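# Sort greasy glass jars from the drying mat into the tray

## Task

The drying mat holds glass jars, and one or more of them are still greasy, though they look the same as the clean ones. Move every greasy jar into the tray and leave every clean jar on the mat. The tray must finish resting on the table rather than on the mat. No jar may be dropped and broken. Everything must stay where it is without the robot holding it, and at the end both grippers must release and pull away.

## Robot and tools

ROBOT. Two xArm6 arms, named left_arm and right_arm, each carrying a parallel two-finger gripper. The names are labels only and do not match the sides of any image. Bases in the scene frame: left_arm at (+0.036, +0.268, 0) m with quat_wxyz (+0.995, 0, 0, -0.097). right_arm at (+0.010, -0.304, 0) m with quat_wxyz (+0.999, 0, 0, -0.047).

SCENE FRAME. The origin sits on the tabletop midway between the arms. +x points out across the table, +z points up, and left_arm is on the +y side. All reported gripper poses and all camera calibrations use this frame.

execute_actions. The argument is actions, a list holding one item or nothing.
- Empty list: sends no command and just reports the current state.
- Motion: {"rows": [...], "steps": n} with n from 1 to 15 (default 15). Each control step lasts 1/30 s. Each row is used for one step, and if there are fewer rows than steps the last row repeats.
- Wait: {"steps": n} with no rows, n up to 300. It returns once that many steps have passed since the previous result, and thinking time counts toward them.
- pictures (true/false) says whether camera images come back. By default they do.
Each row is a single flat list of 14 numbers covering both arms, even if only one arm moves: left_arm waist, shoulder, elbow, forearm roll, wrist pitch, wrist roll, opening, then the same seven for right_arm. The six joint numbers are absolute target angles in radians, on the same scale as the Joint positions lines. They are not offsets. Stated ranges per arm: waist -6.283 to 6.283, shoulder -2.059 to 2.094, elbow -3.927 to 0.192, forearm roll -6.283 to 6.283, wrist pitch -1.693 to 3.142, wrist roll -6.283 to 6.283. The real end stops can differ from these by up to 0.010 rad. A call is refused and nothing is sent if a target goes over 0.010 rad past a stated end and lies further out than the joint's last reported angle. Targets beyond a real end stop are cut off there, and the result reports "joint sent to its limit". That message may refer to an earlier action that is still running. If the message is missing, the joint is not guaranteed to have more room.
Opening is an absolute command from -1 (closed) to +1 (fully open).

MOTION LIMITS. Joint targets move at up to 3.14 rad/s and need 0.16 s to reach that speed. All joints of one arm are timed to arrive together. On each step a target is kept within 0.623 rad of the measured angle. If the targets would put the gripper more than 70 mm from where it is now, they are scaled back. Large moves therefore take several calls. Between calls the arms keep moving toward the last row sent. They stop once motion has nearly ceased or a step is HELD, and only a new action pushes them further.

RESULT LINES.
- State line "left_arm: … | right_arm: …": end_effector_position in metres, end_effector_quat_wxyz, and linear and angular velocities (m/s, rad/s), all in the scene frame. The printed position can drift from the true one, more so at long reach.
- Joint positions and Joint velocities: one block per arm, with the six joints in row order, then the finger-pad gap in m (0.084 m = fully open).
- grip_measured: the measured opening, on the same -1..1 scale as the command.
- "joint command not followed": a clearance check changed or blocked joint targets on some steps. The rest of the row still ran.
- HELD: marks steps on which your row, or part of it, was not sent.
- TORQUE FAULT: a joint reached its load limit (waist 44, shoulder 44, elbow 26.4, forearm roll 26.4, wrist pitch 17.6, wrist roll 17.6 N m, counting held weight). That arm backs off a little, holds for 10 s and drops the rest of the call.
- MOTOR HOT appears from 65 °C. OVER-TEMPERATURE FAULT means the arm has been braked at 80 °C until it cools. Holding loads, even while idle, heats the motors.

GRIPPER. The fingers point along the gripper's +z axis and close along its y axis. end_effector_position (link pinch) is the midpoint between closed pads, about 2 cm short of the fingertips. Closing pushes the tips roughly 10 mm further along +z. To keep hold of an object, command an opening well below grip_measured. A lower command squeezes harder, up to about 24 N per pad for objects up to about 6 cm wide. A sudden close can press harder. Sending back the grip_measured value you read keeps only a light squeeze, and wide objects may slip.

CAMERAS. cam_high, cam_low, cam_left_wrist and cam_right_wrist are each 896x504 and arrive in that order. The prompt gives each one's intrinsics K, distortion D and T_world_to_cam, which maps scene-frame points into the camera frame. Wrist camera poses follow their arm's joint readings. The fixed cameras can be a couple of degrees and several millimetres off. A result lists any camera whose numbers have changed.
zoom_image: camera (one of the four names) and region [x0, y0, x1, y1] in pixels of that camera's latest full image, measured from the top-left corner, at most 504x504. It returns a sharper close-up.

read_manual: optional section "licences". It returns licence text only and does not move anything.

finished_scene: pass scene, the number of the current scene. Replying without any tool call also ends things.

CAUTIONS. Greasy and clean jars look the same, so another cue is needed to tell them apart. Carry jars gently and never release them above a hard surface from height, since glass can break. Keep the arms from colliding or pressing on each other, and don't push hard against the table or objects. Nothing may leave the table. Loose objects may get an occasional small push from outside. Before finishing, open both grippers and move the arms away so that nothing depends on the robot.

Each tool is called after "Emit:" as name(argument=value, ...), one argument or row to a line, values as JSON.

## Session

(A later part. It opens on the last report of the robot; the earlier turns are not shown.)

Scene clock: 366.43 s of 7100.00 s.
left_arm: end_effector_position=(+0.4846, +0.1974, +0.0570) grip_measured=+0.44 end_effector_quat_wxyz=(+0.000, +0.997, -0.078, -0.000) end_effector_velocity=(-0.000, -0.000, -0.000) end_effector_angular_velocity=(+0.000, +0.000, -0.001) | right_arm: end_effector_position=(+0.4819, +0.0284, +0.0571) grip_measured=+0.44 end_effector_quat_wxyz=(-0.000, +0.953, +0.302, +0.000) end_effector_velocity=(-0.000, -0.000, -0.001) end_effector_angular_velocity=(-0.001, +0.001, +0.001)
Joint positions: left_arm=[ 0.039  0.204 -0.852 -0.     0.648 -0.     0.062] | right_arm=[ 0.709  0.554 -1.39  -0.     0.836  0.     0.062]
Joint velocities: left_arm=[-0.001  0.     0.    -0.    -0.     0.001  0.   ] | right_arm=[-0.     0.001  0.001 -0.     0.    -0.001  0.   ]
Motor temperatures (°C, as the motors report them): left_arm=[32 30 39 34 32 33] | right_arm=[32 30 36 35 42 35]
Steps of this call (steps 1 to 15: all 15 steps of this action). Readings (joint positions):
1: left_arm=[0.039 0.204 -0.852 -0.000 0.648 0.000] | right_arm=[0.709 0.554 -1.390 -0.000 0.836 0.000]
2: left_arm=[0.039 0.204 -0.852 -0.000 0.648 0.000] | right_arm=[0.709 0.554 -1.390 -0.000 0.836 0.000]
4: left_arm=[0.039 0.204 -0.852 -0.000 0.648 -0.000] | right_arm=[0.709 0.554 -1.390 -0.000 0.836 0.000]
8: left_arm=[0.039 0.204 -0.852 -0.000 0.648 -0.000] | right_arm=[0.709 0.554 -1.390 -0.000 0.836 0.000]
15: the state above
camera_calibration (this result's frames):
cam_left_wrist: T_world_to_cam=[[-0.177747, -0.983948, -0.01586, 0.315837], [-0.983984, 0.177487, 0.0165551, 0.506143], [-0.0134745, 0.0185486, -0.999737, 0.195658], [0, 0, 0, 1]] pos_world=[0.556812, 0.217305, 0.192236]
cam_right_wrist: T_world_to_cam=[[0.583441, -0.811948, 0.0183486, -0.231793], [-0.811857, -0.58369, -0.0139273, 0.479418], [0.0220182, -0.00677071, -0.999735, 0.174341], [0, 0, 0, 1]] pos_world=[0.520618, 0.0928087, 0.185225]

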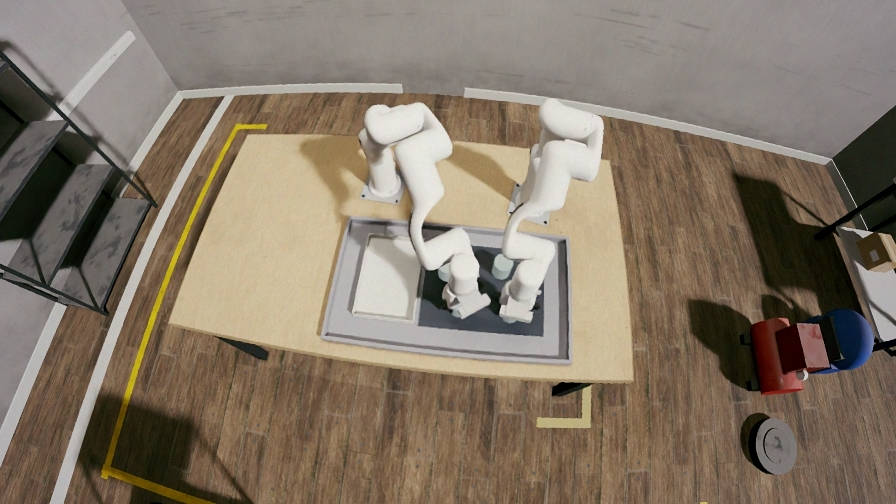

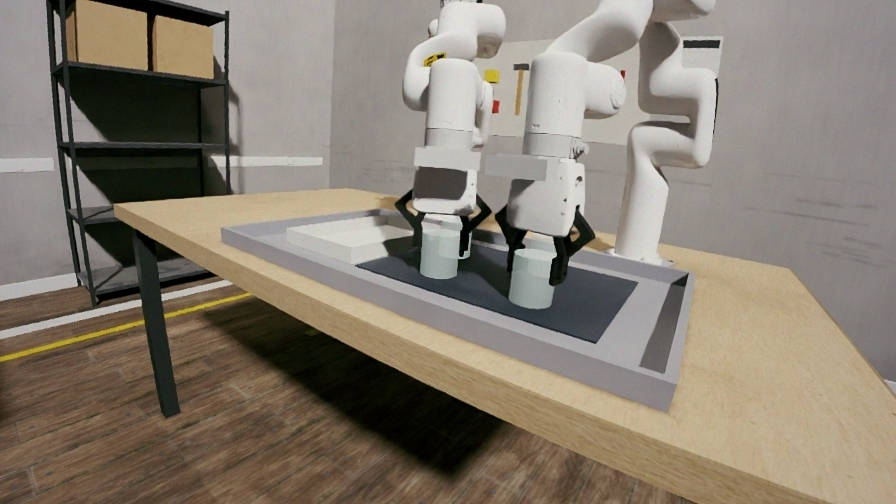

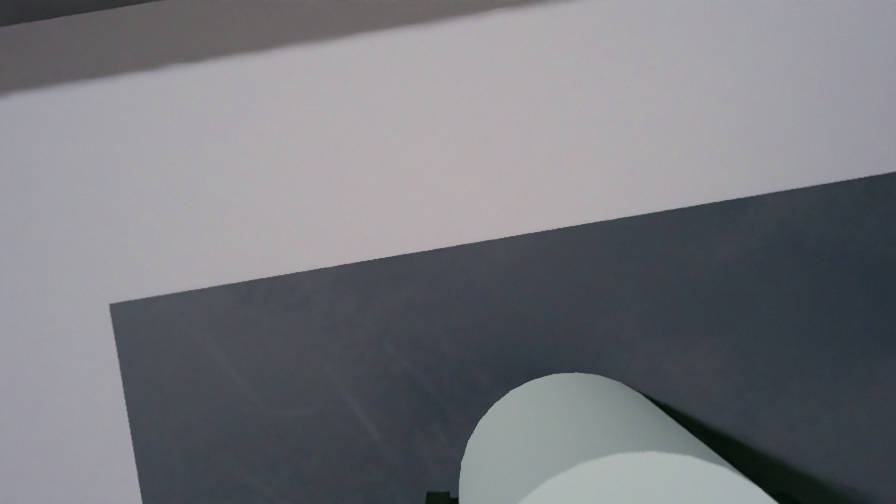

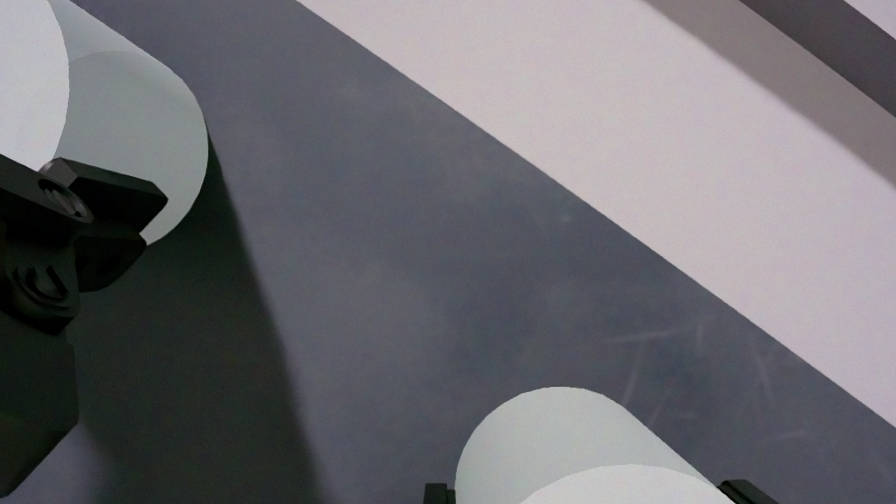

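Emit:
execute_actions(
  actions=[
    {"rows": [[0.0387,0.2040,-0.8521,0,0.6481,0,0.6, 0.7089,0.5545,-1.3902,0,0.8357,0,0.6],[0.0387,0.2040,-0.8521,0,0.6481,0,0.6, 0.7089,0.5545,-1.3902,0,0.8357,0,0.6],[0.0387,0.2040,-0.8521,0,0.6481,0,0.6, 0.7089,0.5545,-1.3902,0,0.8357,0,0.6],[0.0387,0.2040,-0.8521,0,0.6481,0,0.6, 0.7089,0.5545,-1.3902,0,0.8357,0,0.6],[0.0387,0.2203,-0.8491,0,0.6287,0,0.6, 0.7089,0.5666,-1.3872,0,0.8206,0,0.6]], "steps": 15},
  ],
  pictures=false,
)

Emit:
execute_actions(
  actions=[
    {"rows": [[0.0387,0.2203,-0.8491,0,0.6287,0,0.40, 0.7089,0.5666,-1.3872,0,0.8206,0,0.40]], "steps": 12},
  ],
  pictures=false,
)

Emit:
execute_actions(
  actions=[
    {"rows": [[0.0387,0.2040,-0.8521,0,0.6481,0,0.40, 0.7089,0.5545,-1.3902,0,0.8357,0,0.40]], "steps": 15},
  ],
  pictures=false,
)

Emit:
execute_actions(
  actions=[
    {"rows": [[0.0387,0.2040,-0.8521,0,0.6481,0,0.437, 0.7089,0.5545,-1.3902,0,0.8357,0,0.437]], "steps": 15},
  ],
  pictures=false,
)

Emit:
execute_actions(
  actions=[
    {"rows": [[0.0387,0.2040,-0.8521,0,0.6481,0,0.439, 0.7089,0.5545,-1.3902,0,0.8357,0,0.439]], "steps": 15},
  ],
  pictures=false,
)

Emit:
execute_actions(
  actions=[
    {"rows": [[0.0387,0.2040,-0.8521,0,0.6481,0,0.4395, 0.7089,0.5545,-1.3902,0,0.8357,0,0.4405]], "steps": 15},
  ],
  pictures=false,
)

Emit:
execute_actions(
  actions=[
    {"rows": [[0.0387,0.2040,-0.8521,0,0.6481,0,0.440, 0.7089,0.5545,-1.3902,0,0.8357,0,0.4415]], "steps": 15},
  ],
  pictures=false,
)

Emit:
execute_actions(
  actions=[
    {"rows": [[0.0387,0.2040,-0.8521,0,0.6481,0,0.4405, 0.7089,0.5545,-1.3902,0,0.8357,0,0.442]], "steps": 15},
  ],
  pictures=false,
)

Emit:
execute_actions(
  actions=[
    {"rows": [[0.0387,0.2040,-0.8521,0,0.6481,0,0.441, 0.7089,0.5545,-1.3902,0,0.8357,0,0.4425]], "steps": 15},
  ],
  pictures=false,
)

Emit:
execute_actions(
  actions=[
    {"rows": [[0.0387,0.2040,-0.8521,0,0.6481,0,0.4415, 0.7089,0.5545,-1.3902,0,0.8357,0,0.443]], "steps": 15},
  ],
  pictures=false,
)

Scene clock: 389.10 s of 7100.00 s.
left_arm: end_effector_position=(+0.4845, +0.1974, +0.0502) grip_measured=+0.59 end_effector_quat_wxyz=(+0.000, +0.997, -0.078, +0.000) end_effector_velocity=(+0.003, -0.000, +0.002) end_effector_angular_velocity=(-0.002, -0.010, +0.001) | right_arm: end_effector_position=(+0.4818, +0.0283, +0.0501) grip_measured=+0.59 end_effector_quat_wxyz=(+0.000, +0.953, +0.302, -0.000) end_effector_velocity=(+0.004, +0.004, +0.005) end_effector_angular_velocity=(+0.009, -0.013, +0.002)
Joint positions: left_arm=[ 0.039  0.22  -0.849  0.     0.629  0.     0.069] | right_arm=[ 0.709  0.566 -1.387  0.     0.821  0.     0.069]
Joint velocities: left_arm=[ 0.001  0.    -0.004  0.    -0.007  0.     0.   ] | right_arm=[ 0.002 -0.004 -0.006  0.    -0.006 -0.     0.   ]
Motor temperatures (°C, as the motors report them): left_arm=[32 30 39 34 32 33] | right_arm=[32 30 37 35 42 35]
Steps of this call (steps 1 to 15: the robot went on to your last target; steps 16 to 90: nothing new was sent; then 19.17 s passed at rest; steps 91 to 105: all 15 steps of this action). Readings (joint positions):
91: left_arm=[0.039 0.204 -0.852 0.000 0.648 0.000] | right_arm=[0.709 0.555 -1.390 0.000 0.836 0.000]
92: left_arm=[0.039 0.204 -0.852 0.000 0.648 -0.000] | right_arm=[0.709 0.555 -1.390 0.000 0.836 0.000]
94: left_arm=[0.039 0.204 -0.852 0.000 0.648 -0.000] | right_arm=[0.709 0.555 -1.390 0.000 0.836 0.000]
98: left_arm=[0.039 0.212 -0.851 -0.000 0.638 0.000] | right_arm=[0.709 0.561 -1.389 0.000 0.827 0.000]
105: the state above

Scene clock: 389.50 s of 7100.00 s.
left_arm: end_effector_position=(+0.4846, +0.1973, +0.0502) grip_measured=+0.43 end_effector_quat_wxyz=(+0.000, +0.997, -0.078, +0.000) end_effector_velocity=(+0.000, +0.000, +0.000) end_effector_angular_velocity=(+0.000, -0.001, -0.001) | right_arm: end_effector_position=(+0.4820, +0.0283, +0.0502) grip_measured=+0.43 end_effector_quat_wxyz=(-0.000, +0.953, +0.302, +0.000) end_effector_velocity=(+0.000, +0.000, +0.000) end_effector_angular_velocity=(-0.000, -0.001, -0.001)
Joint positions: left_arm=[ 0.039  0.22  -0.849 -0.     0.629  0.     0.062] | right_arm=[ 0.709  0.566 -1.387 -0.     0.821 -0.     0.062]
Joint velocities: left_arm=[ 0.    -0.    -0.     0.    -0.     0.001  0.   ] | right_arm=[ 0.    -0.001  0.    -0.001 -0.     0.002  0.   ]
Motor temperatures (°C, as the motors report them): left_arm=[32 30 39 34 32 33] | right_arm=[32 30 37 35 42 35]
Steps of this call (steps 1 to 12: all 12 steps of this action). Readings (joint positions):
1: left_arm=[0.039 0.220 -0.849 -0.000 0.629 -0.000] | right_arm=[0.709 0.566 -1.387 -0.000 0.821 0.000]
2: left_arm=[0.039 0.220 -0.849 -0.000 0.629 -0.000] | right_arm=[0.709 0.566 -1.387 -0.000 0.821 0.000]
4: left_arm=[0.039 0.220 -0.849 -0.000 0.629 0.000] | right_arm=[0.709 0.566 -1.387 0.000 0.821 -0.000]
8: left_arm=[0.039 0.220 -0.849 -0.000 0.629 0.000] | right_arm=[0.709 0.566 -1.387 -0.000 0.821 -0.000]
12: the state above

Scene clock: 390.00 s of 7100.00 s.
left_arm: end_effector_position=(+0.4844, +0.1974, +0.0568) grip_measured=+0.43 end_effector_quat_wxyz=(-0.000, +0.997, -0.078, -0.000) end_effector_velocity=(+0.001, +0.000, +0.001) end_effector_angular_velocity=(-0.000, -0.002, +0.002) | right_arm: end_effector_position=(+0.4818, +0.0282, +0.0567) grip_measured=+0.43 end_effector_quat_wxyz=(+0.000, +0.953, +0.302, -0.000) end_effector_velocity=(+0.001, +0.001, +0.002) end_effector_angular_velocity=(+0.003, -0.004, -0.001)
Joint positions: left_arm=[ 0.039  0.204 -0.852  0.     0.648 -0.     0.062] | right_arm=[ 0.709  0.555 -1.39   0.     0.836  0.     0.062]
Joint velocities: left_arm=[ 0.001 -0.001 -0.002 -0.     0.001 -0.001  0.   ] | right_arm=[-0.    -0.003 -0.002 -0.     0.     0.001  0.   ]
Motor temperatures (°C, as the motors report them): left_arm=[32 30 39 34 32 33] | right_arm=[32 30 37 35 42 35]
Steps of this call (steps 1 to 15: all 15 steps of this action). Readings (joint positions):
1: left_arm=[0.039 0.220 -0.849 -0.000 0.629 0.000] | right_arm=[0.709 0.566 -1.387 -0.000 0.821 -0.000]
2: left_arm=[0.039 0.219 -0.849 0.000 0.632 -0.000] | right_arm=[0.709 0.565 -1.387 0.000 0.823 0.000]
4: left_arm=[0.039 0.212 -0.850 0.000 0.640 -0.000] | right_arm=[0.709 0.561 -1.388 0.000 0.829 0.000]
8: left_arm=[0.039 0.205 -0.852 0.000 0.646 -0.000] | right_arm=[0.709 0.555 -1.390 -0.000 0.834 0.000]
15: the state above

Scene clock: 390.50 s of 7100.00 s.
left_arm: end_effector_position=(+0.4846, +0.1974, +0.0570) grip_measured=+0.44 end_effector_quat_wxyz=(+0.000, +0.997, -0.078, -0.000) end_effector_velocity=(-0.000, -0.000, -0.001) end_effector_angular_velocity=(+0.000, +0.001, -0.000) | right_arm: end_effector_position=(+0.4819, +0.0283, +0.0570) grip_measured=+0.44 end_effector_quat_wxyz=(+0.000, +0.953, +0.302, -0.000) end_effector_velocity=(-0.000, +0.000, +0.000) end_effector_angular_velocity=(+0.000, -0.000, -0.002)
Joint positions: left_arm=[ 0.039  0.204 -0.852  0.     0.648 -0.     0.062] | right_arm=[ 0.709  0.555 -1.39   0.     0.836 -0.     0.062]
Joint velocities: left_arm=[-0.001  0.001 -0.     0.     0.    -0.     0.   ] | right_arm=[ 0.001 -0.001  0.     0.     0.     0.002  0.   ]
Motor temperatures (°C, as the motors report them): left_arm=[32 30 39 34 32 33] | right_arm=[32 31 37 35 42 35]
Steps of this call (steps 1 to 15: all 15 steps of this action). Readings (joint positions):
1: left_arm=[0.039 0.204 -0.852 0.000 0.648 -0.000] | right_arm=[0.709 0.555 -1.390 0.000 0.836 0.000]
2: left_arm=[0.039 0.204 -0.852 0.000 0.648 -0.000] | right_arm=[0.709 0.555 -1.390 0.000 0.836 0.000]
4: left_arm=[0.039 0.204 -0.852 0.000 0.648 -0.000] | right_arm=[0.709 0.555 -1.390 0.000 0.836 0.000]
8: left_arm=[0.039 0.204 -0.852 0.000 0.648 -0.000] | right_arm=[0.709 0.555 -1.390 0.000 0.836 0.000]
15: the state above

Scene clock: 391.00 s of 7100.00 s.
left_arm: end_effector_position=(+0.4846, +0.1974, +0.0570) grip_measured=+0.44 end_effector_quat_wxyz=(+0.000, +0.997, -0.078, -0.000) end_effector_velocity=(-0.000, -0.000, -0.000) end_effector_angular_velocity=(+0.000, +0.000, +0.000) | right_arm: end_effector_position=(+0.4819, +0.0283, +0.0570) grip_measured=+0.44 end_effector_quat_wxyz=(+0.000, +0.953, +0.302, +0.000) end_effector_velocity=(-0.001, +0.000, -0.001) end_effector_angular_velocity=(-0.001, +0.001, +0.000)
Joint positions: left_arm=[ 0.039  0.204 -0.852  0.     0.648 -0.     0.062] | right_arm=[ 0.709  0.555 -1.39  -0.     0.836  0.     0.062]
Joint velocities: left_arm=[-0.     0.    -0.     0.    -0.    -0.001 -0.   ] | right_arm=[ 0.     0.002  0.     0.001 -0.001  0.     0.   ]
Motor temperatures (°C, as the motors report them): left_arm=[32 30 39 34 32 33] | right_arm=[32 31 37 35 42 35]
Steps of this call (steps 1 to 15: all 15 steps of this action). Readings (joint positions):
1: left_arm=[0.039 0.204 -0.852 0.000 0.648 -0.000] | right_arm=[0.709 0.555 -1.390 0.000 0.836 0.000]
2: left_arm=[0.039 0.204 -0.852 -0.000 0.648 -0.000] | right_arm=[0.709 0.555 -1.390 0.000 0.836 -0.000]
4: left_arm=[0.039 0.204 -0.852 0.000 0.648 -0.000] | right_arm=[0.709 0.555 -1.390 -0.000 0.836 0.000]
8: left_arm=[0.039 0.204 -0.852 0.000 0.648 -0.000] | right_arm=[0.709 0.555 -1.390 -0.000 0.836 -0.000]
15: the state above

Scene clock: 391.50 s of 7100.00 s.
left_arm: end_effector_position=(+0.4846, +0.1974, +0.0570) grip_measured=+0.44 end_effector_quat_wxyz=(+0.000, +0.997, -0.078, -0.000) end_effector_velocity=(+0.000, -0.000, +0.000) end_effector_angular_velocity=(+0.000, -0.000, +0.001) | right_arm: end_effector_position=(+0.4819, +0.0283, +0.0570) grip_measured=+0.44 end_effector_quat_wxyz=(+0.000, +0.953, +0.302, +0.000) end_effector_velocity=(+0.000, +0.000, -0.000) end_effector_angular_velocity=(+0.000, +0.000, -0.002)
Joint positions: left_arm=[ 0.039  0.204 -0.852  0.     0.648  0.     0.062] | right_arm=[ 0.709  0.554 -1.39  -0.     0.836 -0.     0.062]
Joint velocities: left_arm=[-0.001 -0.     0.     0.     0.    -0.002 -0.   ] | right_arm=[-0.     0.001 -0.001  0.001  0.     0.001  0.   ]
Motor temperatures (°C, as the motors report them): left_arm=[32 30 39 34 32 33] | right_arm=[32 31 37 35 42 35]
Steps of this call (steps 1 to 15: all 15 steps of this action). Readings (joint positions):
1: left_arm=[0.039 0.204 -0.852 -0.000 0.648 -0.000] | right_arm=[0.709 0.555 -1.390 -0.000 0.836 0.000]
2: left_arm=[0.039 0.204 -0.852 0.000 0.648 -0.000] | right_arm=[0.709 0.555 -1.390 0.000 0.836 -0.000]
4: left_arm=[0.039 0.204 -0.852 0.000 0.648 0.000] | right_arm=[0.709 0.555 -1.390 0.000 0.836 0.000]
8: left_arm=[0.039 0.204 -0.852 -0.000 0.648 -0.000] | right_arm=[0.709 0.555 -1.390 -0.000 0.836 0.000]
15: the state above

Scene clock: 392.00 s of 7100.00 s.
left_arm: end_effector_position=(+0.4846, +0.1973, +0.0571) grip_measured=+0.44 end_effector_quat_wxyz=(+0.000, +0.997, -0.078, +0.000) end_effector_velocity=(+0.000, +0.001, +0.000) end_effector_angular_velocity=(+0.000, -0.000, +0.002) | right_arm: end_effector_position=(+0.4819, +0.0283, +0.0570) grip_measured=+0.44 end_effector_quat_wxyz=(+0.000, +0.953, +0.302, +0.000) end_effector_velocity=(+0.000, -0.000, +0.000) end_effector_angular_velocity=(+0.001, +0.000, -0.002)
Joint positions: left_arm=[ 0.039  0.204 -0.852 -0.     0.648  0.     0.062] | right_arm=[ 0.709  0.555 -1.39  -0.     0.836 -0.     0.062]
Joint velocities: left_arm=[ 0.002 -0.     0.     0.     0.     0.    -0.   ] | right_arm=[-0.001 -0.001  0.     0.001  0.     0.001  0.   ]
Motor temperatures (°C, as the motors report them): left_arm=[32 30 39 34 32 33] | right_arm=[32 31 37 35 42 35]
Steps of this call (steps 1 to 15: all 15 steps of this action). Readings (joint positions):
1: left_arm=[0.039 0.204 -0.852 0.000 0.648 0.000] | right_arm=[0.709 0.554 -1.390 0.000 0.836 -0.000]
2: left_arm=[0.039 0.204 -0.852 -0.000 0.648 0.000] | right_arm=[0.709 0.554 -1.390 0.000 0.836 -0.000]
4: left_arm=[0.039 0.204 -0.852 -0.000 0.648 0.000] | right_arm=[0.709 0.554 -1.390 0.000 0.836 0.000]
8: left_arm=[0.039 0.204 -0.852 -0.000 0.648 0.000] | right_arm=[0.709 0.554 -1.390 0.000 0.836 -0.000]
15: the state above

Scene clock: 392.50 s of 7100.00 s.
left_arm: end_effector_position=(+0.4846, +0.1973, +0.0570) grip_measured=+0.44 end_effector_quat_wxyz=(+0.000, +0.997, -0.078, +0.000) end_effector_velocity=(+0.000, -0.000, +0.000) end_effector_angular_velocity=(+0.000, -0.000, -0.000) | right_arm: end_effector_position=(+0.4819, +0.0283, +0.0570) grip_measured=+0.44 end_effector_quat_wxyz=(+0.000, +0.953, +0.302, +0.000) end_effector_velocity=(+0.000, +0.000, -0.000) end_effector_angular_velocity=(-0.000, -0.000, -0.000)
Joint positions: left_arm=[ 0.039  0.204 -0.852  0.     0.648  0.     0.062] | right_arm=[ 0.709  0.554 -1.39   0.     0.836  0.     0.062]
Joint velocities: left_arm=[-0. -0. -0.  0.  0.  0.  0.] | right_arm=[ 0.     0.001 -0.001 -0.    -0.     0.001 -0.   ]
Motor temperatures (°C, as the motors report them): left_arm=[32 30 39 34 32 33] | right_arm=[32 31 37 35 42 35]
Steps of this call (steps 1 to 15: all 15 steps of this action). Readings (joint positions):
1: left_arm=[0.039 0.204 -0.852 -0.000 0.648 0.000] | right_arm=[0.709 0.555 -1.390 0.000 0.836 0.000]
2: left_arm=[0.039 0.204 -0.852 -0.000 0.648 0.000] | right_arm=[0.709 0.555 -1.390 -0.000 0.836 -0.000]
4: left_arm=[0.039 0.204 -0.852 -0.000 0.648 0.000] | right_arm=[0.709 0.554 -1.390 0.000 0.836 -0.000]
8: left_arm=[0.039 0.204 -0.852 0.000 0.648 -0.000] | right_arm=[0.709 0.555 -1.390 -0.000 0.836 0.000]
15: the state above

Scene clock: 393.00 s of 7100.00 s.
left_arm: end_effector_position=(+0.4846, +0.1974, +0.0570) grip_measured=+0.44 end_effector_quat_wxyz=(+0.000, +0.997, -0.078, +0.000) end_effector_velocity=(-0.000, -0.000, -0.000) end_effector_angular_velocity=(+0.000, +0.001, -0.001) | right_arm: end_effector_position=(+0.4820, +0.0284, +0.0571) grip_measured=+0.44 end_effector_quat_wxyz=(-0.000, +0.953, +0.302, +0.000) end_effector_velocity=(-0.000, +0.001, -0.000) end_effector_angular_velocity=(-0.000, +0.000, +0.004)
Joint positions: left_arm=[ 0.039  0.204 -0.852  0.     0.648 -0.     0.062] | right_arm=[ 0.709  0.554 -1.39  -0.     0.836  0.     0.062]
Joint velocities: left_arm=[-0.001  0.001 -0.     0.     0.     0.     0.   ] | right_arm=[ 0.001  0.    -0.     0.    -0.    -0.003  0.   ]
Motor temperatures (°C, as the motors report them): left_arm=[32 30 39 34 32 33] | right_arm=[32 31 37 35 42 35]
Steps of this call (steps 1 to 15: all 15 steps of this action). Readings (joint positions):
1: left_arm=[0.039 0.204 -0.852 0.000 0.648 -0.000] | right_arm=[0.709 0.554 -1.390 0.000 0.836 -0.000]
2: left_arm=[0.039 0.204 -0.852 0.000 0.648 -0.000] | right_arm=[0.709 0.554 -1.390 -0.000 0.836 0.000]
4: left_arm=[0.039 0.204 -0.852 0.000 0.648 -0.000] | right_arm=[0.709 0.554 -1.390 0.000 0.836 0.000]
8: left_arm=[0.039 0.204 -0.852 0.000 0.648 -0.000] | right_arm=[0.709 0.554 -1.390 -0.000 0.836 -0.000]
15: the state above

Scene clock: 393.50 s of 7100.00 s.
left_arm: end_effector_position=(+0.4846, +0.1974, +0.0570) grip_measured=+0.44 end_effector_quat_wxyz=(+0.000, +0.997, -0.078, +0.000) end_effector_velocity=(+0.000, +0.000, +0.000) end_effector_angular_velocity=(+0.000, -0.000, +0.001) | right_arm: end_effector_position=(+0.4820, +0.0284, +0.0571) grip_measured=+0.44 end_effector_quat_wxyz=(-0.000, +0.953, +0.302, +0.000) end_effector_velocity=(-0.001, +0.000, -0.001) end_effector_angular_velocity=(-0.002, +0.001, +0.004)
Joint positions: left_arm=[ 0.039  0.204 -0.852  0.     0.648 -0.     0.062] | right_arm=[ 0.709  0.554 -1.39  -0.     0.836  0.     0.062]
Joint velocities: left_arm=[ 0.001 -0.     0.     0.     0.    -0.    -0.   ] | right_arm=[ 0.001  0.001  0.001 -0.001  0.    -0.002  0.   ]
Motor temperatures (°C, as the motors report them): left_arm=[32 30 39 34 32 33] | right_arm=[32 31 37 35 42 35]
Steps of this call (steps 1 to 15: all 15 steps of this action). Readings (joint positions):
1: left_arm=[0.039 0.204 -0.852 0.000 0.648 -0.000] | right_arm=[0.709 0.554 -1.390 -0.000 0.836 0.000]
2: left_arm=[0.039 0.204 -0.852 0.000 0.648 -0.000] | right_arm=[0.709 0.554 -1.390 -0.000 0.836 0.000]
4: left_arm=[0.039 0.204 -0.852 0.000 0.648 -0.000] | right_arm=[0.709 0.554 -1.390 -0.000 0.836 0.000]
8: left_arm=[0.039 0.204 -0.852 0.000 0.648 -0.000] | right_arm=[0.709 0.554 -1.390 -0.000 0.836 0.000]
15: the state above

Emit:
execute_actions(
  actions=[
    {"rows": [[0.0387,0.2040,-0.8521,0,0.6481,0,1.0, 0.7089,0.5545,-1.3902,0,0.8357,0,1.0],[0.0387,0.2040,-0.8521,0,0.6481,0,1.0, 0.7089,0.5545,-1.3902,0,0.8357,0,1.0],[0.0387,0.2040,-0.8521,0,0.6481,0,1.0, 0.7089,0.5545,-1.3902,0,0.8357,0,1.0],[0.0387,0.2040,-0.8521,0,0.6481,0,1.0, 0.7089,0.5545,-1.3902,0,0.8357,0,1.0],[0.0387,0.2040,-0.8521,0,0.6481,0,1.0, 0.7089,0.5545,-1.3902,0,0.8357,0,1.0],[0.0387,0.0918,-0.8889,0,0.7971,0,1.0, 0.7089,0.4716,-1.4264,0,0.9548,0,1.0]], "steps": 15},
  ],
  pictures=false,
)

Emit:
execute_actions(
  actions=[
    {"rows": [[-0.1536,-0.3866,-0.3928,0,0.7794,0,1.0, 0.7729,0.0840,-0.8791,0,0.7951,0,1.0]], "steps": 15},
  ],
  pictures=false,
)

Emit:
execute_actions(
  actions=[
    {"rows": [[-0.1536,-0.3866,-0.3928,0,0.7794,0,1.0, 0.7729,0.0840,-0.8791,0,0.7951,0,1.0],[-0.1536,-0.3866,-0.3928,0,0.7794,0,1.0, 0.7729,0.0840,-0.8791,0,0.7951,0,1.0],[-0.1536,-0.3866,-0.3928,0,0.7794,0,1.0, 0.7729,0.0840,-0.8791,0,0.7951,0,1.0],[-0.1536,-0.1974,-0.3383,0,0.5357,0,1.0, 0.7729,0.2134,-0.8392,0,0.6258,0,1.0]], "steps": 15},
  ],
  pictures=false,
)

Emit:
execute_actions(
  actions=[
    {"rows": [[-0.1536,-0.1974,-0.3383,0,0.5357,0,1.0, 0.7729,0.2134,-0.8392,0,0.6258,0,1.0],[-0.1536,-0.1974,-0.3383,0,0.5357,0,1.0, 0.7729,0.2134,-0.8392,0,0.6258,0,1.0],[-0.1536,-0.1974,-0.3383,0,0.5357,0,0.40, 0.7729,0.2134,-0.8392,0,0.6258,0,0.40]], "steps": 15},
  ],
  pictures=false,
)

Emit:
execute_actions(
  actions=[
    {"rows": [[-0.1536,-0.2224,-0.3425,0,0.5649,0,0.40, 0.7729,0.1970,-0.8422,0,0.6453,0,0.40]], "steps": 15},
  ],
  pictures=false,
)

Emit:
execute_actions(
  actions=[
    {"rows": [[-0.1536,-0.2224,-0.3425,0,0.5649,0,0.438, 0.7729,0.1970,-0.8422,0,0.6453,0,0.440]], "steps": 15},
  ],
  pictures=false,
)

Emit:
execute_actions(
  actions=[
    {"rows": [[-0.1536,-0.2224,-0.3425,0,0.5649,0,0.4405, 0.7729,0.1970,-0.8422,0,0.6453,0,0.4425]], "steps": 15},
  ],
  pictures=false,
)

Emit:
execute_actions(
  actions=[
    {"rows": [[-0.1536,-0.2224,-0.3425,0,0.5649,0,0.441, 0.7729,0.1970,-0.8422,0,0.6453,0,0.443]], "steps": 15},
  ],
  pictures=false,
)

Emit:
execute_actions(
  actions=[
    {"rows": [[-0.1536,-0.2224,-0.3425,0,0.5649,0,0.4415, 0.7729,0.1970,-0.8422,0,0.6453,0,0.4435]], "steps": 15},
  ],
  pictures=false,
)

Emit:
execute_actions(
  actions=[
    {"rows": [[-0.1536,-0.2224,-0.3425,0,0.5649,0,0.442, 0.7729,0.1970,-0.8422,0,0.6453,0,0.444]], "steps": 15},
  ],
  pictures=false,
)

Emit:
execute_actions(
  actions=[
    {"rows": [[-0.1536,-0.2224,-0.3425,0,0.5649,0,0.4425, 0.7729,0.1970,-0.8422,0,0.6453,0,0.4445]], "steps": 15},
  ],
  pictures=false,
)

Emit:
execute_actions(
  actions=[
    {"rows": [[-0.1536,-0.2224,-0.3425,0,0.5649,0,0.443, 0.7729,0.1970,-0.8422,0,0.6453,0,0.445]], "steps": 15},
  ],
  pictures=false,
)

Scene clock: 414.50 s of 7100.00 s.
left_arm: end_effector_position=(+0.4870, +0.1970, +0.1109) grip_measured=+1.00 end_effector_quat_wxyz=(+0.000, +0.997, -0.078, +0.004) end_effector_velocity=(-0.048, +0.007, -0.026) end_effector_angular_velocity=(+0.024, +0.152, -0.001) | right_arm: end_effector_position=(+0.4839, +0.0297, +0.1119) grip_measured=+1.00 end_effector_quat_wxyz=(-0.001, +0.953, +0.302, +0.004) end_effector_velocity=(-0.040, -0.028, -0.044) end_effector_angular_velocity=(-0.097, +0.138, +0.000)
Joint positions: left_arm=[ 0.039  0.093 -0.891 -0.     0.79   0.     0.084] | right_arm=[ 0.709  0.471 -1.429 -0.     0.949  0.     0.084]
Joint velocities: left_arm=[-0.001 -0.006  0.053  0.001  0.107 -0.001  0.   ] | right_arm=[ 0.     0.021  0.062  0.001  0.086 -0.     0.   ]
Motor temperatures (°C, as the motors report them): left_arm=[32 30 39 34 32 33] | right_arm=[32 31 37 35 42 35]
Steps of this call (steps 1 to 15: the robot went on to your last target; steps 16 to 90: nothing new was sent; then 17.50 s passed at rest; steps 91 to 105: all 15 steps of this action). Readings (joint positions):
91: left_arm=[0.039 0.204 -0.852 -0.000 0.648 0.000] | right_arm=[0.709 0.555 -1.390 0.000 0.836 -0.000]
92: left_arm=[0.039 0.204 -0.852 -0.000 0.648 0.000] | right_arm=[0.709 0.555 -1.390 0.000 0.836 -0.000]
94: left_arm=[0.039 0.204 -0.852 -0.000 0.648 0.000] | right_arm=[0.709 0.555 -1.390 0.000 0.836 -0.000]
98: left_arm=[0.039 0.190 -0.855 0.000 0.674 0.000] | right_arm=[0.709 0.543 -1.393 0.000 0.860 -0.000]
105: the state above

Scene clock: 415.00 s of 7100.00 s.
left_arm: end_effector_position=(+0.3404, +0.1617, +0.1117) grip_measured=+1.00 end_effector_quat_wxyz=(-0.000, +0.986, -0.167, -0.001) end_effector_velocity=(-0.158, -0.010, -0.033) end_effector_angular_velocity=(+0.005, +0.015, -0.191) | right_arm: end_effector_position=(+0.3658, -0.0189, +0.1103) grip_measured=+1.00 end_effector_quat_wxyz=(+0.000, +0.943, +0.332, -0.001) end_effector_velocity=(-0.059, -0.031, -0.008) end_effector_angular_velocity=(+0.008, -0.011, +0.029)
Joint positions: left_arm=[-0.141 -0.355 -0.425  0.     0.781  0.     0.084] | right_arm=[ 0.771  0.097 -0.897  0.     0.802 -0.     0.084]
Joint velocities: left_arm=[-0.192 -0.48   0.507  0.    -0.011 -0.001 -0.   ] | right_arm=[ 0.028 -0.193  0.274 -0.001 -0.094  0.001  0.   ]
Motor temperatures (°C, as the motors report them): left_arm=[32 30 39 34 32 33] | right_arm=[32 31 37 35 42 35]
Steps of this call (steps 1 to 15: all 15 steps of this action). Readings (joint positions):
1: left_arm=[0.039 0.093 -0.889 -0.000 0.793 -0.000] | right_arm=[0.709 0.472 -1.426 -0.000 0.951 0.000]
2: left_arm=[0.037 0.089 -0.883 -0.000 0.793 -0.000] | right_arm=[0.709 0.469 -1.419 -0.000 0.951 0.000]
4: left_arm=[0.018 0.040 -0.829 -0.000 0.791 -0.000] | right_arm=[0.715 0.431 -1.362 -0.000 0.935 0.000]
8: left_arm=[-0.048 -0.123 -0.665 -0.000 0.787 0.000] | right_arm=[0.742 0.272 -1.144 0.000 0.872 -0.000]
15: the state above

Scene clock: 415.50 s of 7100.00 s.
left_arm: end_effector_position=(+0.3304, +0.1610, +0.0505) grip_measured=+1.00 end_effector_quat_wxyz=(-0.000, +0.985, -0.173, -0.001) end_effector_velocity=(+0.032, -0.012, +0.014) end_effector_angular_velocity=(-0.035, -0.096, -0.000) | right_arm: end_effector_position=(+0.3622, -0.0207, +0.0508) grip_measured=+1.00 end_effector_quat_wxyz=(+0.000, +0.943, +0.332, -0.000) end_effector_velocity=(+0.024, +0.020, +0.020) end_effector_angular_velocity=(+0.059, -0.074, +0.001)
Joint positions: left_arm=[-0.153 -0.199 -0.339  0.     0.541 -0.     0.084] | right_arm=[ 0.773  0.212 -0.84  -0.     0.629  0.     0.084]
Joint velocities: left_arm=[-0.001  0.006 -0.03  -0.    -0.079  0.     0.   ] | right_arm=[ 0.002 -0.011 -0.033 -0.001 -0.051  0.001  0.   ]
Motor temperatures (°C, as the motors report them): left_arm=[32 30 39 34 32 33] | right_arm=[32 31 37 35 42 35]
Steps of this call (steps 1 to 15: all 15 steps of this action). Readings (joint positions):
1: left_arm=[-0.146 -0.367 -0.412 0.000 0.781 0.000] | right_arm=[0.772 0.092 -0.890 0.000 0.799 -0.000]
2: left_arm=[-0.149 -0.375 -0.404 0.000 0.780 0.000] | right_arm=[0.772 0.090 -0.887 0.000 0.798 -0.000]
4: left_arm=[-0.151 -0.381 -0.398 0.000 0.779 -0.000] | right_arm=[0.772 0.087 -0.883 -0.000 0.796 0.000]
8: left_arm=[-0.153 -0.306 -0.375 -0.000 0.671 -0.000] | right_arm=[0.773 0.150 -0.864 -0.000 0.704 0.000]
15: the state above

Scene clock: 416.00 s of 7100.00 s.
left_arm: end_effector_position=(+0.3311, +0.1607, +0.0503) grip_measured=+0.43 end_effector_quat_wxyz=(+0.000, +0.985, -0.173, +0.000) end_effector_velocity=(+0.000, -0.000, +0.000) end_effector_angular_velocity=(-0.000, -0.000, -0.001) | right_arm: end_effector_position=(+0.3623, -0.0207, +0.0503) grip_measured=+0.43 end_effector_quat_wxyz=(-0.000, +0.943, +0.332, +0.000) end_effector_velocity=(+0.000, -0.000, -0.000) end_effector_angular_velocity=(-0.001, -0.000, +0.001)
Joint positions: left_arm=[-0.154 -0.198 -0.339 -0.     0.536  0.     0.062] | right_arm=[ 0.773  0.213 -0.839 -0.     0.626 -0.     0.062]
Joint velocities: left_arm=[-0.001  0.    -0.    -0.    -0.001  0.     0.   ] | right_arm=[ 0.     0.001 -0.    -0.001  0.     0.     0.   ]
Motor temperatures (°C, as the motors report them): left_arm=[32 30 39 34 32 33] | right_arm=[32 31 37 35 42 35]
Steps of this call (steps 1 to 15: all 15 steps of this action). Readings (joint positions):
1: left_arm=[-0.153 -0.199 -0.340 -0.000 0.538 -0.000] | right_arm=[0.773 0.212 -0.841 -0.000 0.627 0.000]
2: left_arm=[-0.153 -0.199 -0.340 -0.000 0.537 0.000] | right_arm=[0.773 0.212 -0.841 -0.000 0.627 0.000]
4: left_arm=[-0.153 -0.199 -0.340 -0.000 0.536 0.000] | right_arm=[0.773 0.212 -0.840 -0.000 0.626 0.000]
8: left_arm=[-0.154 -0.198 -0.339 -0.000 0.536 0.000] | right_arm=[0.773 0.213 -0.839 -0.000 0.626 -0.000]
15: the state above

Scene clock: 416.50 s of 7100.00 s.
left_arm: end_effector_position=(+0.3308, +0.1608, +0.0569) grip_measured=+0.43 end_effector_quat_wxyz=(-0.000, +0.985, -0.173, -0.000) end_effector_velocity=(+0.001, -0.001, +0.001) end_effector_angular_velocity=(-0.000, -0.002, -0.001) | right_arm: end_effector_position=(+0.3620, -0.0208, +0.0568) grip_measured=+0.43 end_effector_quat_wxyz=(+0.000, +0.943, +0.333, -0.000) end_effector_velocity=(+0.001, +0.000, +0.001) end_effector_angular_velocity=(+0.001, -0.001, -0.002)
Joint positions: left_arm=[-0.154 -0.222 -0.342  0.     0.565 -0.     0.062] | right_arm=[ 0.773  0.197 -0.842  0.     0.645  0.     0.062]
Joint velocities: left_arm=[-0.001 -0.002 -0.001  0.     0.001 -0.     0.   ] | right_arm=[-0.001 -0.001 -0.002  0.001  0.001  0.001  0.   ]
Motor temperatures (°C, as the motors report them): left_arm=[32 30 39 34 32 33] | right_arm=[32 31 37 35 42 35]
Steps of this call (steps 1 to 15: all 15 steps of this action). Readings (joint positions):
1: left_arm=[-0.154 -0.198 -0.339 -0.000 0.536 0.000] | right_arm=[0.773 0.213 -0.840 -0.000 0.626 -0.000]
2: left_arm=[-0.154 -0.200 -0.339 0.000 0.539 -0.000] | right_arm=[0.773 0.212 -0.839 -0.000 0.629 0.000]
4: left_arm=[-0.154 -0.210 -0.339 0.000 0.552 -0.000] | right_arm=[0.773 0.205 -0.840 0.000 0.637 0.000]
8: left_arm=[-0.154 -0.221 -0.342 0.000 0.562 -0.000] | right_arm=[0.773 0.198 -0.842 0.000 0.643 0.000]
15: the state above

Scene clock: 417.00 s of 7100.00 s.
left_arm: end_effector_position=(+0.3309, +0.1607, +0.0570) grip_measured=+0.44 end_effector_quat_wxyz=(+0.000, +0.985, -0.173, -0.000) end_effector_velocity=(-0.000, -0.000, -0.000) end_effector_angular_velocity=(-0.000, +0.000, +0.000) | right_arm: end_effector_position=(+0.3621, -0.0207, +0.0570) grip_measured=+0.44 end_effector_quat_wxyz=(+0.000, +0.943, +0.333, -0.000) end_effector_velocity=(+0.000, -0.000, +0.000) end_effector_angular_velocity=(+0.001, +0.000, -0.003)
Joint positions: left_arm=[-0.154 -0.222 -0.342  0.     0.565  0.     0.062] | right_arm=[ 0.773  0.197 -0.842  0.     0.645  0.     0.062]
Joint velocities: left_arm=[-0.  0. -0. -0.  0. -0.  0.] | right_arm=[-0.001  0.001 -0.001  0.001 -0.     0.001  0.   ]
Motor temperatures (°C, as the motors report them): left_arm=[32 30 39 34 32 33] | right_arm=[32 31 37 35 42 35]
Steps of this call (steps 1 to 15: all 15 steps of this action). Readings (joint positions):
1: left_arm=[-0.154 -0.222 -0.342 0.000 0.565 -0.000] | right_arm=[0.773 0.197 -0.842 0.000 0.645 0.000]
2: left_arm=[-0.154 -0.222 -0.342 0.000 0.565 -0.000] | right_arm=[0.773 0.197 -0.842 0.000 0.645 0.000]
4: left_arm=[-0.154 -0.222 -0.342 0.000 0.565 -0.000] | right_arm=[0.773 0.197 -0.842 0.000 0.645 0.000]
8: left_arm=[-0.154 -0.222 -0.342 0.000 0.565 -0.000] | right_arm=[0.773 0.197 -0.842 0.000 0.645 0.000]
15: the state above

Scene clock: 417.50 s of 7100.00 s.
left_arm: end_effector_position=(+0.3309, +0.1607, +0.0570) grip_measured=+0.44 end_effector_quat_wxyz=(+0.000, +0.985, -0.173, -0.000) end_effector_velocity=(-0.000, -0.000, -0.000) end_effector_angular_velocity=(+0.000, +0.000, -0.001) | right_arm: end_effector_position=(+0.3621, -0.0207, +0.0570) grip_measured=+0.44 end_effector_quat_wxyz=(+0.000, +0.943, +0.333, -0.000) end_effector_velocity=(+0.001, -0.000, +0.001) end_effector_angular_velocity=(+0.000, -0.001, -0.000)
Joint positions: left_arm=[-0.154 -0.222 -0.342  0.     0.565  0.     0.062] | right_arm=[ 0.773  0.197 -0.842 -0.     0.645 -0.     0.062]
Joint velocities: left_arm=[-0.  0.  0.  0. -0.  0.  0.] | right_arm=[-0.002 -0.001 -0.001 -0.001  0.    -0.001  0.   ]
Motor temperatures (°C, as the motors report them): left_arm=[32 30 39 34 32 33] | right_arm=[32 31 37 35 42 35]
Steps of this call (steps 1 to 15: all 15 steps of this action). Readings (joint positions):
1: left_arm=[-0.154 -0.222 -0.342 -0.000 0.565 0.000] | right_arm=[0.773 0.197 -0.842 0.000 0.645 0.000]
2: left_arm=[-0.154 -0.222 -0.342 0.000 0.565 -0.000] | right_arm=[0.773 0.197 -0.842 0.000 0.645 0.000]
4: left_arm=[-0.154 -0.222 -0.342 0.000 0.565 0.000] | right_arm=[0.773 0.197 -0.842 0.000 0.645 0.000]
8: left_arm=[-0.154 -0.222 -0.342 -0.000 0.565 0.000] | right_arm=[0.773 0.197 -0.842 -0.000 0.645 -0.000]
15: the state above

Scene clock: 418.00 s of 7100.00 s.
left_arm: end_effector_position=(+0.3309, +0.1607, +0.0570) grip_measured=+0.44 end_effector_quat_wxyz=(+0.000, +0.985, -0.173, -0.000) end_effector_velocity=(+0.000, -0.000, +0.000) end_effector_angular_velocity=(-0.000, -0.001, +0.001) | right_arm: end_effector_position=(+0.3621, -0.0207, +0.0570) grip_measured=+0.44 end_effector_quat_wxyz=(+0.000, +0.943, +0.333, -0.000) end_effector_velocity=(-0.000, -0.000, +0.000) end_effector_angular_velocity=(+0.001, -0.000, -0.001)
Joint positions: left_arm=[-0.154 -0.222 -0.342  0.     0.565 -0.     0.062] | right_arm=[ 0.773  0.197 -0.842 -0.     0.645 -0.     0.062]
Joint velocities: left_arm=[ 0.    -0.001  0.    -0.    -0.    -0.     0.   ] | right_arm=[-0.    -0.001  0.001  0.001 -0.     0.001  0.   ]
Motor temperatures (°C, as the motors report them): left_arm=[32 30 39 34 32 33] | right_arm=[32 31 37 35 42 35]
Steps of this call (steps 1 to 15: all 15 steps of this action). Readings (joint positions):
1: left_arm=[-0.154 -0.222 -0.342 0.000 0.565 0.000] | right_arm=[0.773 0.197 -0.842 -0.000 0.645 0.000]
2: left_arm=[-0.154 -0.222 -0.342 -0.000 0.565 0.000] | right_arm=[0.773 0.197 -0.842 -0.000 0.645 0.000]
4: left_arm=[-0.154 -0.222 -0.342 0.000 0.565 -0.000] | right_arm=[0.773 0.197 -0.842 -0.000 0.645 -0.000]
8: left_arm=[-0.154 -0.222 -0.342 0.000 0.565 -0.000] | right_arm=[0.773 0.197 -0.842 0.000 0.645 0.000]
15: the state above

Scene clock: 418.50 s of 7100.00 s.
left_arm: end_effector_position=(+0.3309, +0.1607, +0.0570) grip_measured=+0.44 end_effector_quat_wxyz=(+0.000, +0.985, -0.173, +0.000) end_effector_velocity=(+0.000, +0.000, +0.000) end_effector_angular_velocity=(+0.000, -0.000, +0.000) | right_arm: end_effector_position=(+0.3621, -0.0207, +0.0570) grip_measured=+0.44 end_effector_quat_wxyz=(+0.000, +0.943, +0.333, -0.000) end_effector_velocity=(+0.000, -0.000, +0.000) end_effector_angular_velocity=(+0.001, +0.000, -0.000)
Joint positions: left_arm=[-0.154 -0.222 -0.343  0.     0.565 -0.     0.062] | right_arm=[ 0.773  0.197 -0.842  0.     0.645 -0.     0.062]
Joint velocities: left_arm=[ 0.001 -0.     0.     0.    -0.     0.    -0.   ] | right_arm=[-0.001 -0.     0.     0.001 -0.    -0.002 -0.   ]
Motor temperatures (°C, as the motors report them): left_arm=[32 30 39 34 32 33] | right_arm=[32 31 37 35 42 35]
Steps of this call (steps 1 to 15: all 15 steps of this action). Readings (joint positions):
1: left_arm=[-0.154 -0.222 -0.342 -0.000 0.565 -0.000] | right_arm=[0.773 0.197 -0.842 0.000 0.645 -0.000]
2: left_arm=[-0.154 -0.222 -0.342 -0.000 0.565 -0.000] | right_arm=[0.773 0.197 -0.842 0.000 0.645 -0.000]
4: left_arm=[-0.154 -0.222 -0.343 -0.000 0.565 -0.000] | right_arm=[0.773 0.197 -0.842 0.000 0.645 0.000]
8: left_arm=[-0.154 -0.222 -0.342 0.000 0.565 0.000] | right_arm=[0.773 0.197 -0.842 0.000 0.645 -0.000]
15: the state above

Scene clock: 419.00 s of 7100.00 s.
left_arm: end_effector_position=(+0.3309, +0.1607, +0.0570) grip_measured=+0.44 end_effector_quat_wxyz=(+0.000, +0.985, -0.173, +0.000) end_effector_velocity=(+0.000, +0.000, +0.000) end_effector_angular_velocity=(-0.000, -0.001, +0.000) | right_arm: end_effector_position=(+0.3621, -0.0207, +0.0570) grip_measured=+0.44 end_effector_quat_wxyz=(+0.000, +0.943, +0.333, -0.000) end_effector_velocity=(-0.000, -0.000, -0.000) end_effector_angular_velocity=(-0.001, +0.001, -0.000)
Joint positions: left_arm=[-0.154 -0.222 -0.343 -0.     0.565  0.     0.062] | right_arm=[ 0.773  0.197 -0.842 -0.     0.645  0.     0.062]
Joint velocities: left_arm=[ 0.001 -0.001  0.     0.    -0.     0.     0.   ] | right_arm=[-0.     0.001 -0.    -0.     0.    -0.    -0.   ]
Motor temperatures (°C, as the motors report them): left_arm=[32 30 39 34 32 33] | right_arm=[32 31 37 35 42 35]
Steps of this call (steps 1 to 15: all 15 steps of this action). Readings (joint positions):
1: left_arm=[-0.154 -0.222 -0.343 -0.000 0.565 0.000] | right_arm=[0.773 0.197 -0.842 0.000 0.645 0.000]
2: left_arm=[-0.154 -0.222 -0.343 -0.000 0.565 0.000] | right_arm=[0.773 0.197 -0.842 0.000 0.645 -0.000]
4: left_arm=[-0.154 -0.222 -0.343 -0.000 0.565 0.000] | right_arm=[0.773 0.197 -0.842 0.000 0.645 -0.000]
8: left_arm=[-0.154 -0.222 -0.343 -0.000 0.565 0.000] | right_arm=[0.773 0.197 -0.842 0.000 0.645 0.000]
15: the state above

Scene clock: 419.50 s of 7100.00 s.
left_arm: end_effector_position=(+0.3309, +0.1607, +0.0570) grip_measured=+0.44 end_effector_quat_wxyz=(+0.000, +0.985, -0.173, +0.000) end_effector_velocity=(+0.000, +0.000, +0.000) end_effector_angular_velocity=(+0.000, -0.000, +0.001) | right_arm: end_effector_position=(+0.3621, -0.0207, +0.0570) grip_measured=+0.44 end_effector_quat_wxyz=(+0.000, +0.943, +0.333, -0.000) end_effector_velocity=(+0.000, +0.001, +0.000) end_effector_angular_velocity=(+0.000, -0.001, +0.002)
Joint positions: left_arm=[-0.154 -0.222 -0.343  0.     0.565 -0.     0.062] | right_arm=[ 0.773  0.197 -0.842  0.     0.645  0.     0.062]
Joint velocities: left_arm=[ 0.001 -0.    -0.     0.     0.    -0.001  0.   ] | right_arm=[ 0.001  0.    -0.001 -0.001 -0.    -0.001  0.   ]
Motor temperatures (°C, as the motors report them): left_arm=[32 30 39 34 32 33] | right_arm=[32 30 37 35 42 35]
Steps of this call (steps 1 to 15: all 15 steps of this action). Readings (joint positions):
1: left_arm=[-0.154 -0.222 -0.343 -0.000 0.565 -0.000] | right_arm=[0.773 0.197 -0.842 0.000 0.645 0.000]
2: left_arm=[-0.154 -0.222 -0.343 0.000 0.565 -0.000] | right_arm=[0.773 0.197 -0.842 0.000 0.645 -0.000]
4: left_arm=[-0.154 -0.222 -0.343 0.000 0.565 -0.000] | right_arm=[0.773 0.197 -0.842 -0.000 0.645 -0.000]
8: left_arm=[-0.154 -0.222 -0.343 0.000 0.565 -0.000] | right_arm=[0.773 0.197 -0.842 0.000 0.645 -0.000]
15: the state above

Scene clock: 420.00 s of 7100.00 s.
left_arm: end_effector_position=(+0.3309, +0.1607, +0.0570) grip_measured=+0.44 end_effector_quat_wxyz=(+0.000, +0.985, -0.173, +0.000) end_effector_velocity=(-0.000, -0.000, +0.000) end_effector_angular_velocity=(-0.000, -0.000, -0.003) | right_arm: end_effector_position=(+0.3622, -0.0207, +0.0571) grip_measured=+0.44 end_effector_quat_wxyz=(-0.000, +0.943, +0.332, +0.000) end_effector_velocity=(-0.000, -0.000, -0.001) end_effector_angular_velocity=(-0.001, +0.001, +0.001)
Joint positions: left_arm=[-0.154 -0.222 -0.343 -0.     0.565 -0.     0.062] | right_arm=[ 0.773  0.197 -0.842 -0.     0.645  0.     0.062]
Joint velocities: left_arm=[-0.001 -0.     0.    -0.     0.     0.002 -0.   ] | right_arm=[ 0.     0.002 -0.    -0.001 -0.    -0.     0.   ]
Motor temperatures (°C, as the motors report them): left_arm=[32 30 39 34 32 33] | right_arm=[32 30 37 35 42 35]
Steps of this call (steps 1 to 15: all 15 steps of this action). Readings (joint positions):
1: left_arm=[-0.154 -0.222 -0.343 0.000 0.565 -0.000] | right_arm=[0.773 0.197 -0.842 0.000 0.645 -0.000]
2: left_arm=[-0.154 -0.222 -0.343 0.000 0.565 -0.000] | right_arm=[0.773 0.197 -0.842 0.000 0.645 -0.000]
4: left_arm=[-0.154 -0.222 -0.343 0.000 0.565 -0.000] | right_arm=[0.773 0.197 -0.842 -0.000 0.645 -0.000]
8: left_arm=[-0.154 -0.222 -0.343 0.000 0.565 -0.000] | right_arm=[0.773 0.197 -0.842 0.000 0.645 0.000]
15: the state above


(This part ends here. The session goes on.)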